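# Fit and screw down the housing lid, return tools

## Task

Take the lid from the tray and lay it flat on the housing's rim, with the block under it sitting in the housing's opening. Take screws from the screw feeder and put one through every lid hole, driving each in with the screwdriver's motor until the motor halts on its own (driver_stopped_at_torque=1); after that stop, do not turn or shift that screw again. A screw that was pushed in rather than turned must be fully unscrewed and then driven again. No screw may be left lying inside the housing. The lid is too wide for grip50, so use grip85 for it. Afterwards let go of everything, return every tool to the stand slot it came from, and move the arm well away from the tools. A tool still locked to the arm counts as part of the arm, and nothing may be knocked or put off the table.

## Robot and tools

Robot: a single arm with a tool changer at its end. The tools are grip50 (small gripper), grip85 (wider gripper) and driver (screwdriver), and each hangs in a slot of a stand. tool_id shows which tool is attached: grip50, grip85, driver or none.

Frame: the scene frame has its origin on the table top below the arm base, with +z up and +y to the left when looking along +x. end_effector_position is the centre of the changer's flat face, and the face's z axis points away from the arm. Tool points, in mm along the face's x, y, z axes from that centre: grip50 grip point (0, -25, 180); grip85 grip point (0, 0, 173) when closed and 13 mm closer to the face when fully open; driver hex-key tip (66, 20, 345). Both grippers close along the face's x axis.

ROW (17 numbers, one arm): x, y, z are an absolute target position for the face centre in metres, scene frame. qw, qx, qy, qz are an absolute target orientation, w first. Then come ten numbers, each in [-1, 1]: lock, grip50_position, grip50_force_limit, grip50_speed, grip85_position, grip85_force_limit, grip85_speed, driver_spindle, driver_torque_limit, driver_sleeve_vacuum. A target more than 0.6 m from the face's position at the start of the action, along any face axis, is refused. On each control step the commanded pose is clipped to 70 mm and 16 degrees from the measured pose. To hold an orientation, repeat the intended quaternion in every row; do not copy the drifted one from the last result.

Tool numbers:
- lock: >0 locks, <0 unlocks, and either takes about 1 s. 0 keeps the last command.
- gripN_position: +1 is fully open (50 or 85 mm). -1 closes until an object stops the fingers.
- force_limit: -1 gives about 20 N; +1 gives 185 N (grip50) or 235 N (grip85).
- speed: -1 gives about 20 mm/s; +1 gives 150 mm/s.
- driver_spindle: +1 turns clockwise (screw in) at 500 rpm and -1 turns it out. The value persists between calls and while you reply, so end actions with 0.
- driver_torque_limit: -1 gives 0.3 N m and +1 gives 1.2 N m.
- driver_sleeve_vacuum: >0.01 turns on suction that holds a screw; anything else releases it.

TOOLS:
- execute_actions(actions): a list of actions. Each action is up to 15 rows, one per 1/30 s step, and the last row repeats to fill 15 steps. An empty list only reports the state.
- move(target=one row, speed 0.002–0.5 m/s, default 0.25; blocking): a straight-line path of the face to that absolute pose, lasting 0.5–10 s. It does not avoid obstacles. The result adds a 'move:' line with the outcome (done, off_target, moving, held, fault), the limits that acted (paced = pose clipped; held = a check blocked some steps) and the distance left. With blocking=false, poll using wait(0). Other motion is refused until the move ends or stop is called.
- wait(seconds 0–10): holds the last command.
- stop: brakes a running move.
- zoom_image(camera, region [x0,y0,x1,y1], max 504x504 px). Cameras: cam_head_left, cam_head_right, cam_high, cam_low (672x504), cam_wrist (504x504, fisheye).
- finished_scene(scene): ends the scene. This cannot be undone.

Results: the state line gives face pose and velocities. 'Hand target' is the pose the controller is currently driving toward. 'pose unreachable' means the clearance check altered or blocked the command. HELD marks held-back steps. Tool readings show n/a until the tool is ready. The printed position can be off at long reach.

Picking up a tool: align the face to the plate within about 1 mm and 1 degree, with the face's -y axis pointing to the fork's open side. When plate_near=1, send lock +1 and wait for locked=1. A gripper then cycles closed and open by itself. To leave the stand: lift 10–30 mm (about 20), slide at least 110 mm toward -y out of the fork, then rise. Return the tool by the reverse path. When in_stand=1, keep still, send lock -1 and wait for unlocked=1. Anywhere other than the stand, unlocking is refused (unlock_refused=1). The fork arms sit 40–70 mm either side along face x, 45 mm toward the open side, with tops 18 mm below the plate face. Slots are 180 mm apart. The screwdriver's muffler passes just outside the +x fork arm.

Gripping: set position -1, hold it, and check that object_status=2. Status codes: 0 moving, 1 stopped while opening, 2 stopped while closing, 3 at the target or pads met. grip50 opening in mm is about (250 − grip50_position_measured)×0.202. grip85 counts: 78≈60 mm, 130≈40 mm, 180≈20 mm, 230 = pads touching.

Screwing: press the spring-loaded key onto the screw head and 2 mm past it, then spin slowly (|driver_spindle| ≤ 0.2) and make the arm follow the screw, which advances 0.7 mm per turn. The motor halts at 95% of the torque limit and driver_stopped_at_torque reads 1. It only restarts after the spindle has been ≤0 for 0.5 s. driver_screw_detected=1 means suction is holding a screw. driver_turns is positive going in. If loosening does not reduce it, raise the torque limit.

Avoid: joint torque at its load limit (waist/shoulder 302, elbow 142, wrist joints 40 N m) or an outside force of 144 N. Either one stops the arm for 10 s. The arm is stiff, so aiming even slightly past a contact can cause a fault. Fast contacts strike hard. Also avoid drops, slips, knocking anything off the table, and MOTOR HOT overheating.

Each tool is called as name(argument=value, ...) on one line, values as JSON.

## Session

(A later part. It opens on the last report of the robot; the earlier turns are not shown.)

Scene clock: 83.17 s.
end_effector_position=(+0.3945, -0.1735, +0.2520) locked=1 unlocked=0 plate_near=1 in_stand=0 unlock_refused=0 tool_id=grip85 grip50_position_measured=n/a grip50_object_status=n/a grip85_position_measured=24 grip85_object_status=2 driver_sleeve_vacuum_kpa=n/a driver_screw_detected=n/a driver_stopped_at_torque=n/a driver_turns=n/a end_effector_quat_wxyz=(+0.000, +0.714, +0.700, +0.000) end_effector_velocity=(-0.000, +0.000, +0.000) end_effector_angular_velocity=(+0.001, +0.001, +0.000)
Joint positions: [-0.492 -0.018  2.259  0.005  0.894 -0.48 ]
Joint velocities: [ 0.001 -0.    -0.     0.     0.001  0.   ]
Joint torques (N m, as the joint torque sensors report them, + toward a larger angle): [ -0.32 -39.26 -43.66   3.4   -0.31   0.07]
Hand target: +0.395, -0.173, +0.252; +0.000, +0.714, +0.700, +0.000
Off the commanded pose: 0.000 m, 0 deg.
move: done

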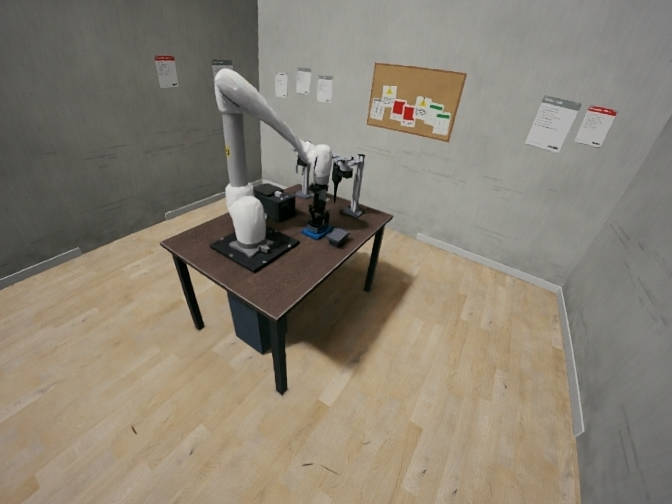

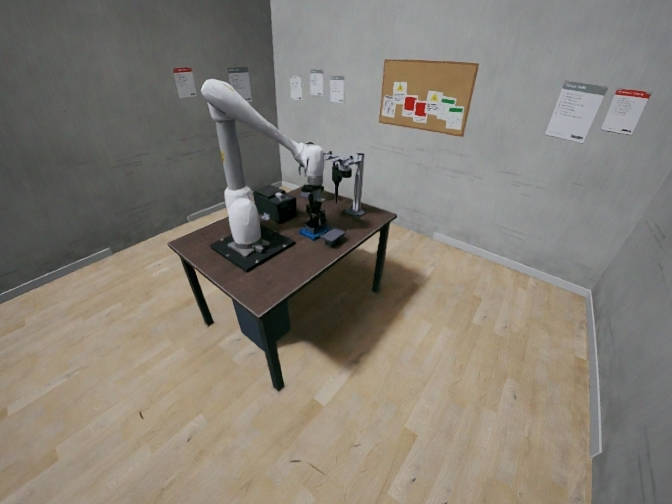

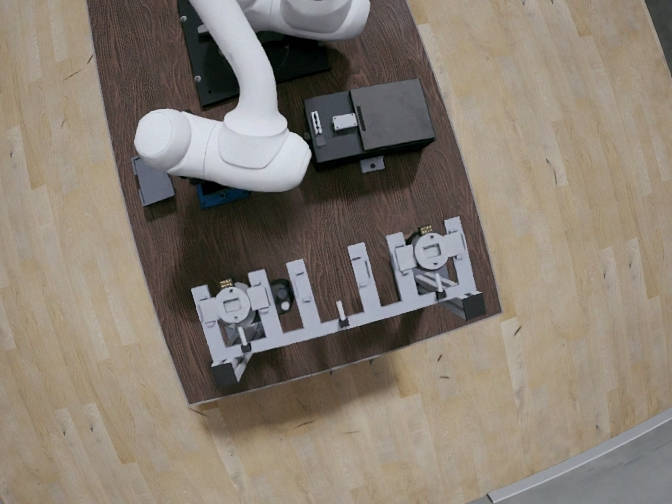

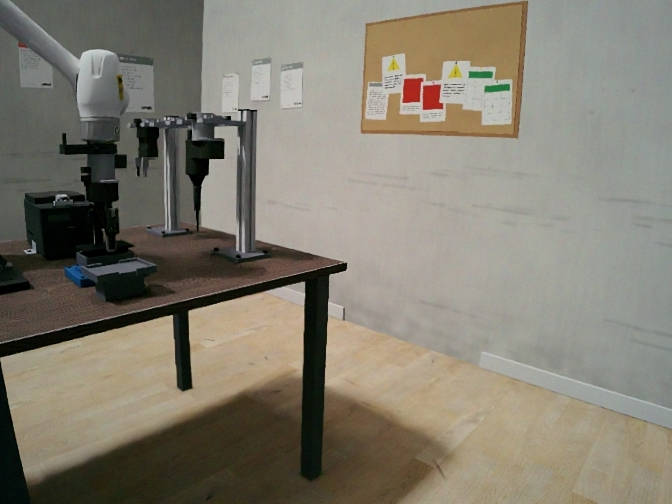

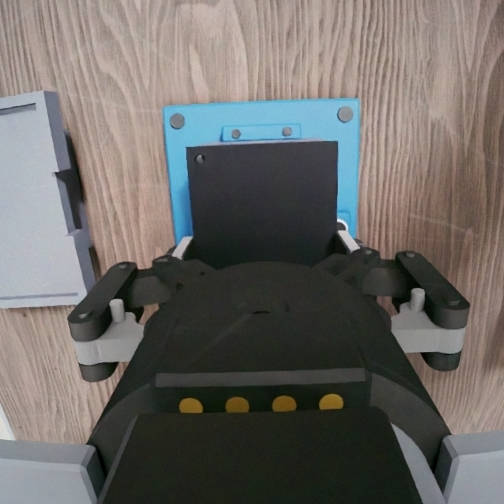

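Looks aligned. Lower closer and view through the hole.

move(target=[0.3946,-0.1736,0.2465,0,0.7145,0.6997,0,0,1,0,0,-1,-0.5,-1,0,0,0], speed=0.03)

zoom_image(camera="cam_wrist", region=[180, 135, 230, 175])

Scene clock: 83.97 s.
end_effector_position=(+0.3946, -0.1736, +0.2465) locked=1 unlocked=0 plate_near=1 in_stand=0 unlock_refused=0 tool_id=grip85 grip50_position_measured=n/a grip50_object_status=n/a grip85_position_measured=24 grip85_object_status=2 driver_sleeve_vacuum_kpa=n/a driver_screw_detected=n/a driver_stopped_at_torque=n/a driver_turns=n/a end_effector_quat_wxyz=(+0.000, +0.714, +0.700, +0.000) end_effector_velocity=(+0.000, +0.000, -0.000) end_effector_angular_velocity=(-0.001, -0.000, +0.000)
Joint positions: [-0.492 -0.01   2.264  0.004  0.882 -0.48 ]
Joint velocities: [ 0.     0.     0.    -0.    -0.001  0.   ]
Joint torques (N m, as the joint torque sensors report them, + toward a larger angle): [ -1.15 -40.75 -43.15   3.37  -0.26   0.02]
Hand target: +0.395, -0.174, +0.246; -0.000, +0.714, +0.700, +0.000
Off the commanded pose: 0.000 m, 0 deg.
move: done

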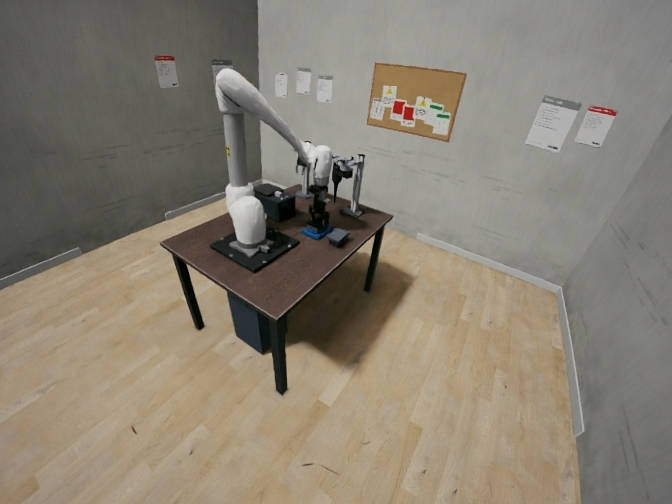

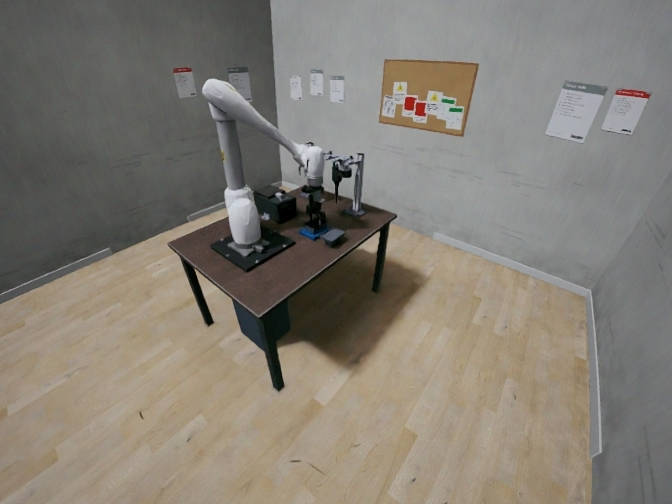

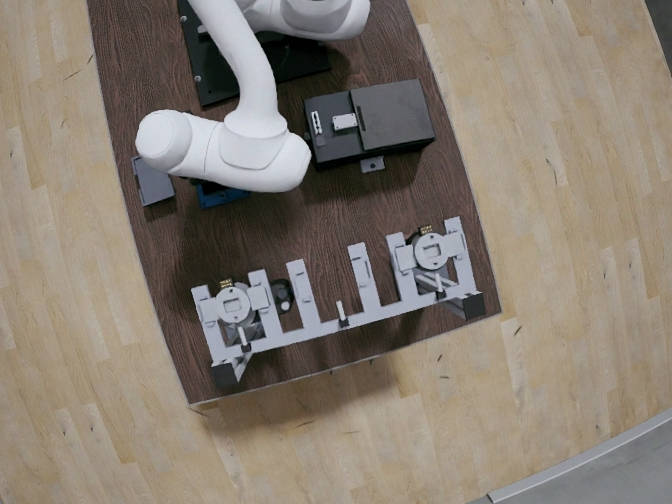

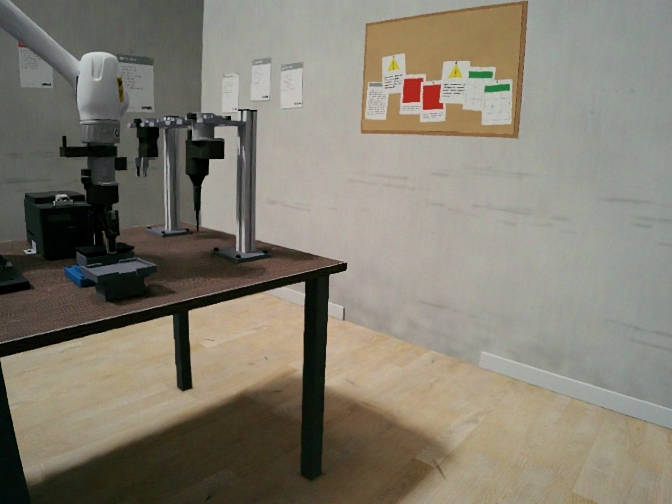

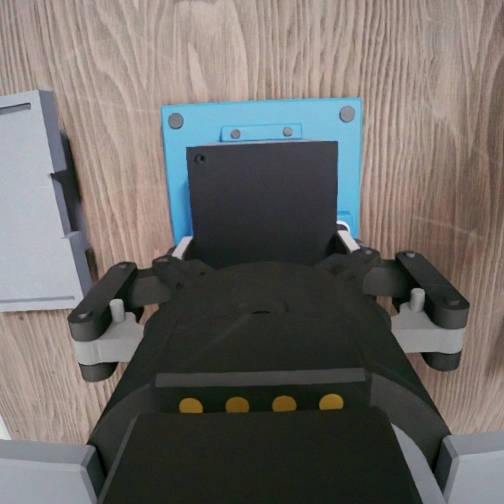

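Region (180, 135, 230, 175) of cam_wrist's 504x504 image, scaled by 10.080, with more detail than that image has; it fills the top 403 rows of this view, and the rest is white.

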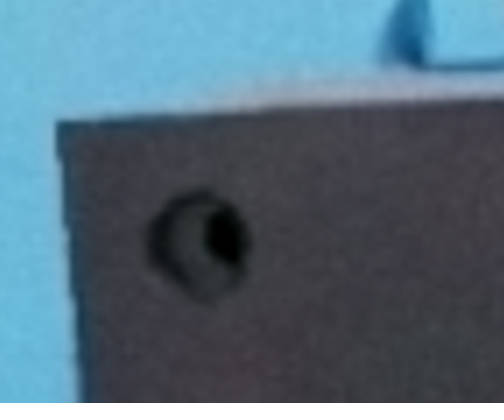

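move(target=[0.3947,-0.1733,0.2445,0,0.7145,0.6997,0,0,1,0,0,-1,-0.5,-1,0,0,0], speed=0.01)

zoom_image(camera="cam_wrist", region=[180, 135, 230, 175])

Scene clock: 84.83 s.
end_effector_position=(+0.3947, -0.1733, +0.2445) locked=1 unlocked=0 plate_near=1 in_stand=0 unlock_refused=0 tool_id=grip85 grip50_position_measured=n/a grip50_object_status=n/a grip85_position_measured=24 grip85_object_status=2 driver_sleeve_vacuum_kpa=n/a driver_screw_detected=n/a driver_stopped_at_torque=n/a driver_turns=n/a end_effector_quat_wxyz=(+0.000, +0.714, +0.700, -0.000) end_effector_velocity=(-0.000, +0.000, +0.000) end_effector_angular_velocity=(-0.001, +0.001, +0.001)
Joint positions: [-0.491 -0.007  2.266  0.004  0.877 -0.479]
Joint velocities: [ 0.    -0.     0.    -0.001  0.    -0.   ]
Joint torques (N m, as the joint torque sensors report them, + toward a larger angle): [ -1.57 -39.48 -42.71   3.4   -0.17  -0.14]
Hand target: +0.395, -0.173, +0.244; -0.000, +0.714, +0.700, +0.000
Off the commanded pose: 0.000 m, 0 deg.
move: done

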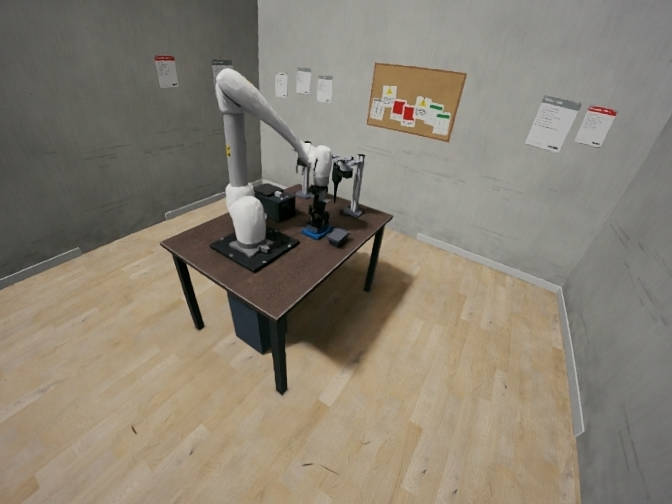

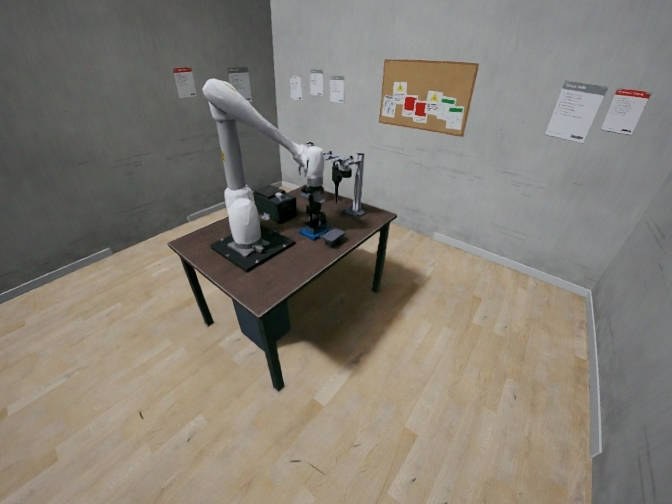

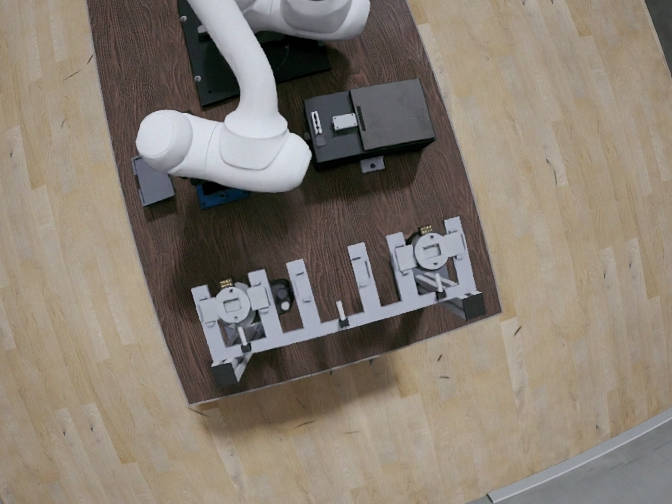

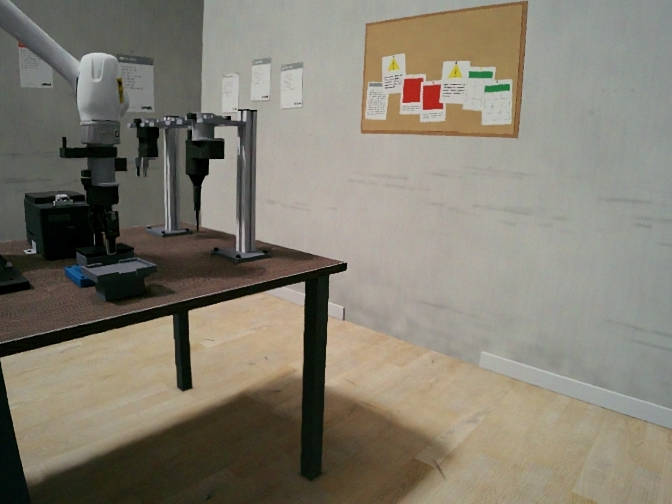

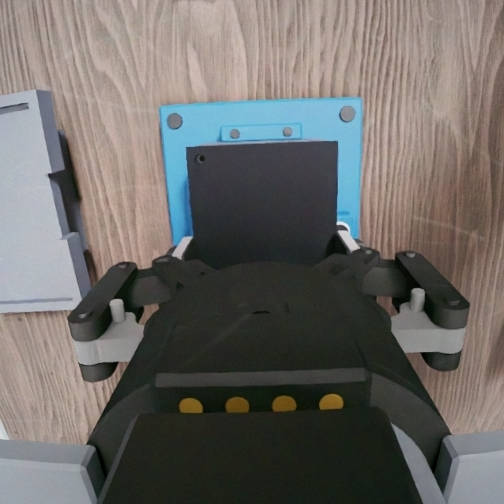

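Region (180, 135, 230, 175) of cam_wrist's 504x504 image, scaled by 10.080, with more detail than that image has; it fills the top 403 rows of this view, and the rest is white.

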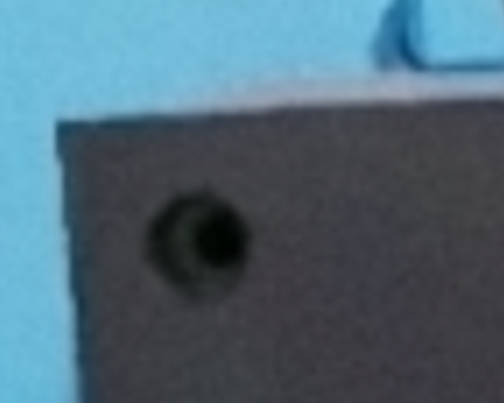

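move(target=[0.3948,-0.1732,0.243,0,0.7145,0.6997,0,0,1,0,0,-1,-0.5,-1,0,0,0], speed=0.01)

zoom_image(camera="cam_wrist", region=[180, 135, 230, 175])

Scene clock: 85.63 s.
end_effector_position=(+0.3948, -0.1732, +0.2431) locked=1 unlocked=0 plate_near=1 in_stand=0 unlock_refused=0 tool_id=grip85 grip50_position_measured=n/a grip50_object_status=n/a grip85_position_measured=24 grip85_object_status=2 driver_sleeve_vacuum_kpa=n/a driver_screw_detected=n/a driver_stopped_at_torque=n/a driver_turns=n/a end_effector_quat_wxyz=(+0.000, +0.714, +0.700, +0.000) end_effector_velocity=(-0.000, +0.000, -0.000) end_effector_angular_velocity=(+0.000, +0.001, -0.000)
Joint positions: [-0.491 -0.005  2.268  0.004  0.873 -0.479]
Joint velocities: [-0.     0.     0.001 -0.    -0.     0.   ]
Joint torques (N m, as the joint torque sensors report them, + toward a larger angle): [ -1.73 -32.76 -36.89   4.12  -1.49  -0.14]
Hand target: +0.395, -0.173, +0.243; -0.000, +0.714, +0.700, +0.000
Off the commanded pose: 0.000 m, 0 deg.
move: done

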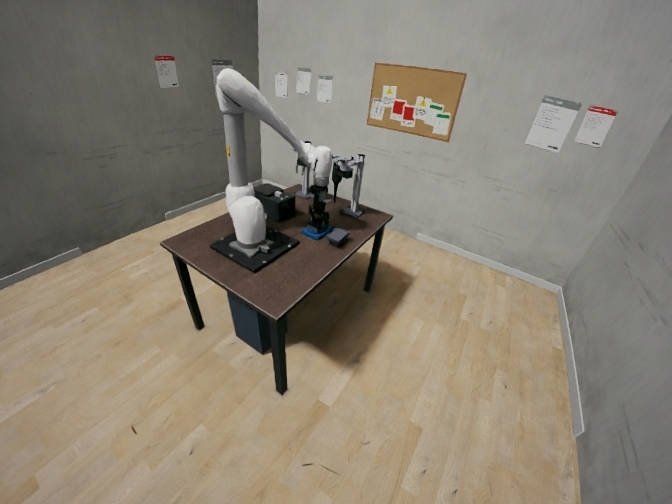

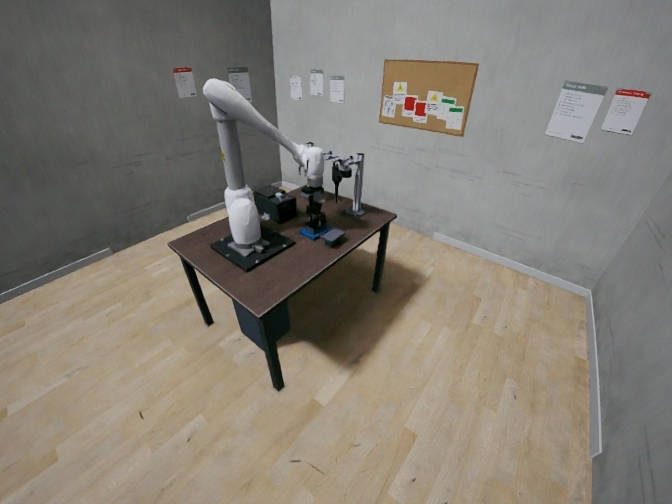

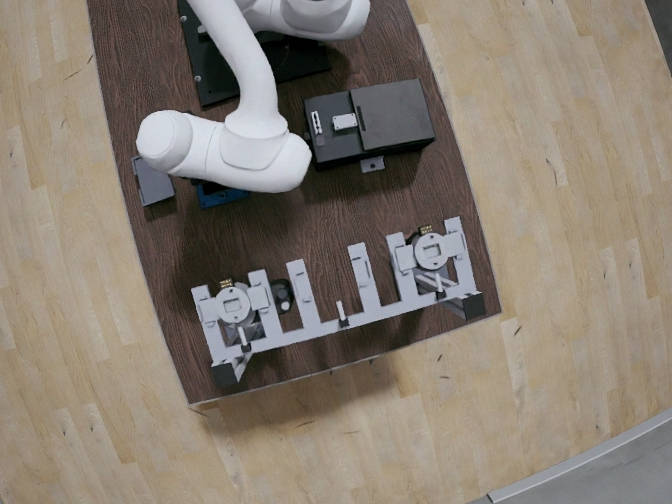

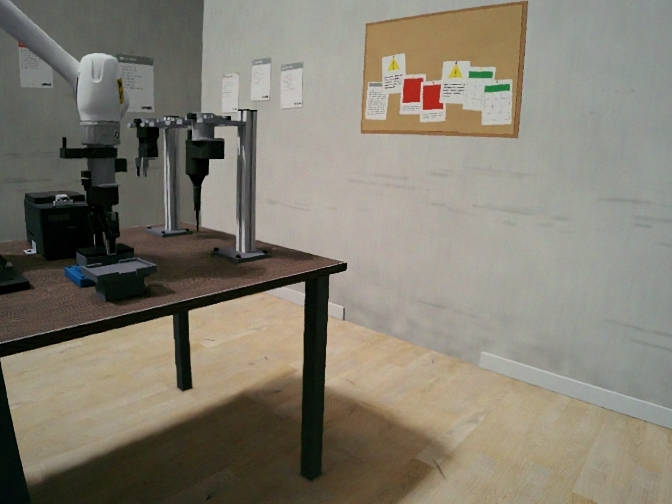

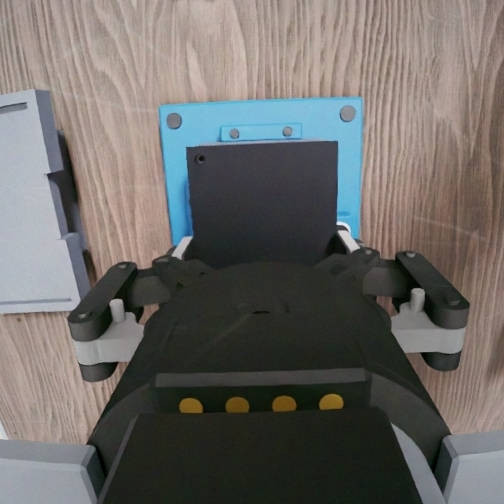

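Region (180, 135, 230, 175) of cam_wrist's 504x504 image, scaled by 10.080, with more detail than that image has; it fills the top 403 rows of this view, and the rest is white.

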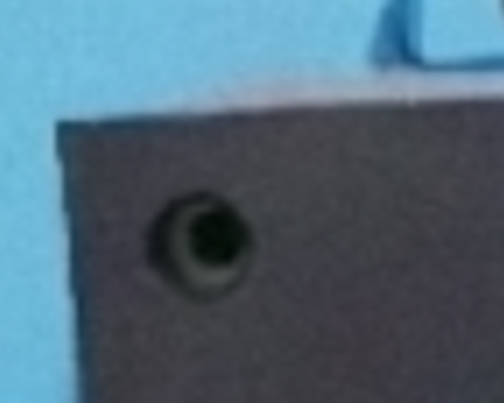

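zoom_image(camera="cam_low", region=[70, 230, 140, 275])

Region (70, 230, 140, 275) of cam_low's 672x504 image, scaled by 7.200, with more detail than that image has; it fills the top 324 rows of this view, and the rest is white.

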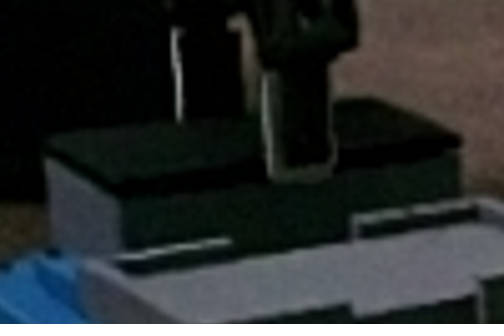

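move(target=[0.3948,-0.1732,0.2432,0,0.7145,0.6997,0,0,1,0,0,1,-0.5,-1,0,0,0], speed=0.01)

zoom_image(camera="cam_low", region=[70, 230, 140, 275])

zoom_image(camera="cam_wrist", region=[180, 135, 230, 175])

Scene clock: 86.83 s.
end_effector_position=(+0.3947, -0.1731, +0.2429) locked=1 unlocked=0 plate_near=1 in_stand=0 unlock_refused=0 tool_id=grip85 grip50_position_measured=n/a grip50_object_status=n/a grip85_position_measured=3 grip85_object_status=0 driver_sleeve_vacuum_kpa=n/a driver_screw_detected=n/a driver_stopped_at_torque=n/a driver_turns=n/a end_effector_quat_wxyz=(-0.000, +0.714, +0.700, -0.000) end_effector_velocity=(-0.000, -0.000, +0.000) end_effector_angular_velocity=(-0.000, +0.001, -0.000)
Joint positions: [-0.491 -0.005  2.268  0.004  0.874 -0.479]
Joint velocities: [-0.    -0.     0.    -0.001  0.001  0.001]
Joint torques (N m, as the joint torque sensors report them, + toward a larger angle): [ -1.67 -39.58 -41.88   3.26  -0.23  -0.13]
Hand target: +0.395, -0.173, +0.243; +0.000, +0.714, +0.700, -0.000
Off the commanded pose: 0.000 m, 0 deg.
move: done

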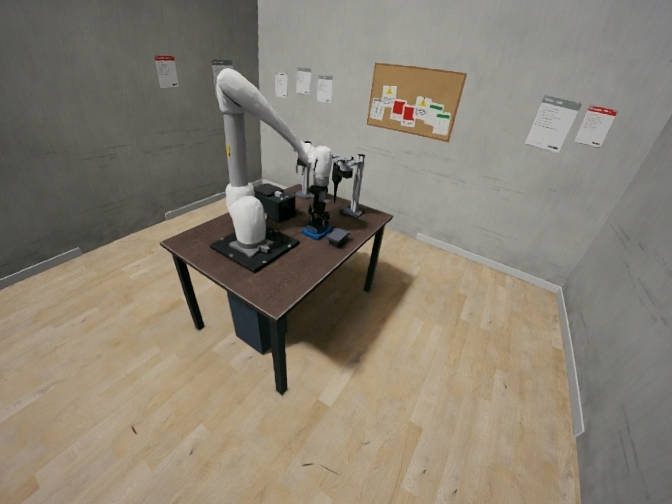

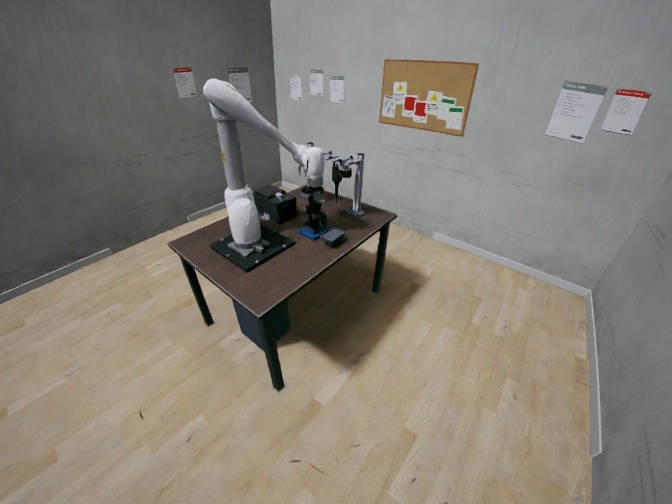

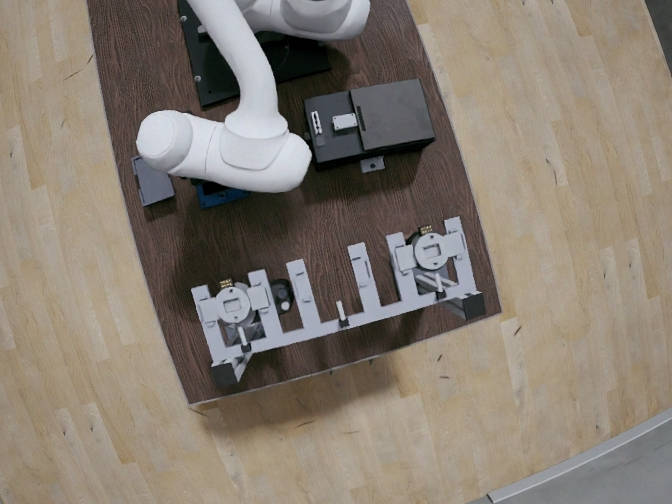

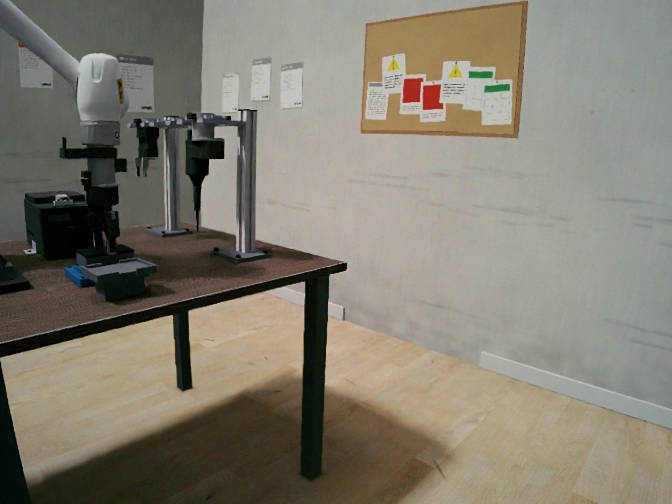

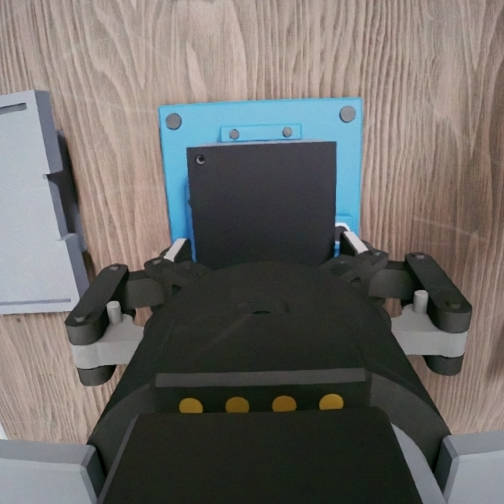

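Region (70, 230, 140, 275) of cam_low's 672x504 image, scaled by 7.200, with more detail than that image has; it fills the top 324 rows of this view, and the rest is white.

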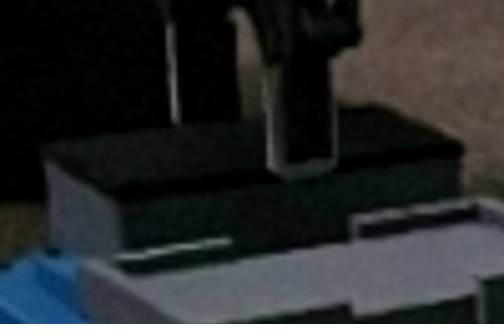

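Region (180, 135, 230, 175) of cam_wrist's 504x504 image, scaled by 10.080, with more detail than that image has; it fills the top 403 rows of this view, and the rest is white.

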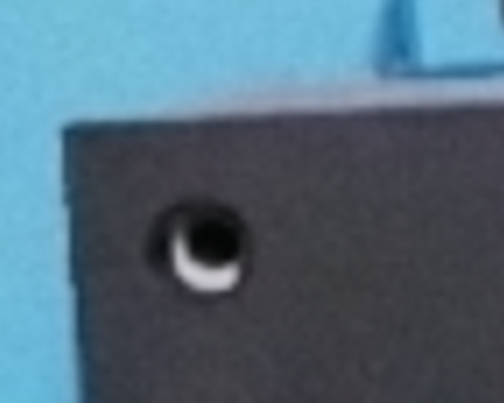

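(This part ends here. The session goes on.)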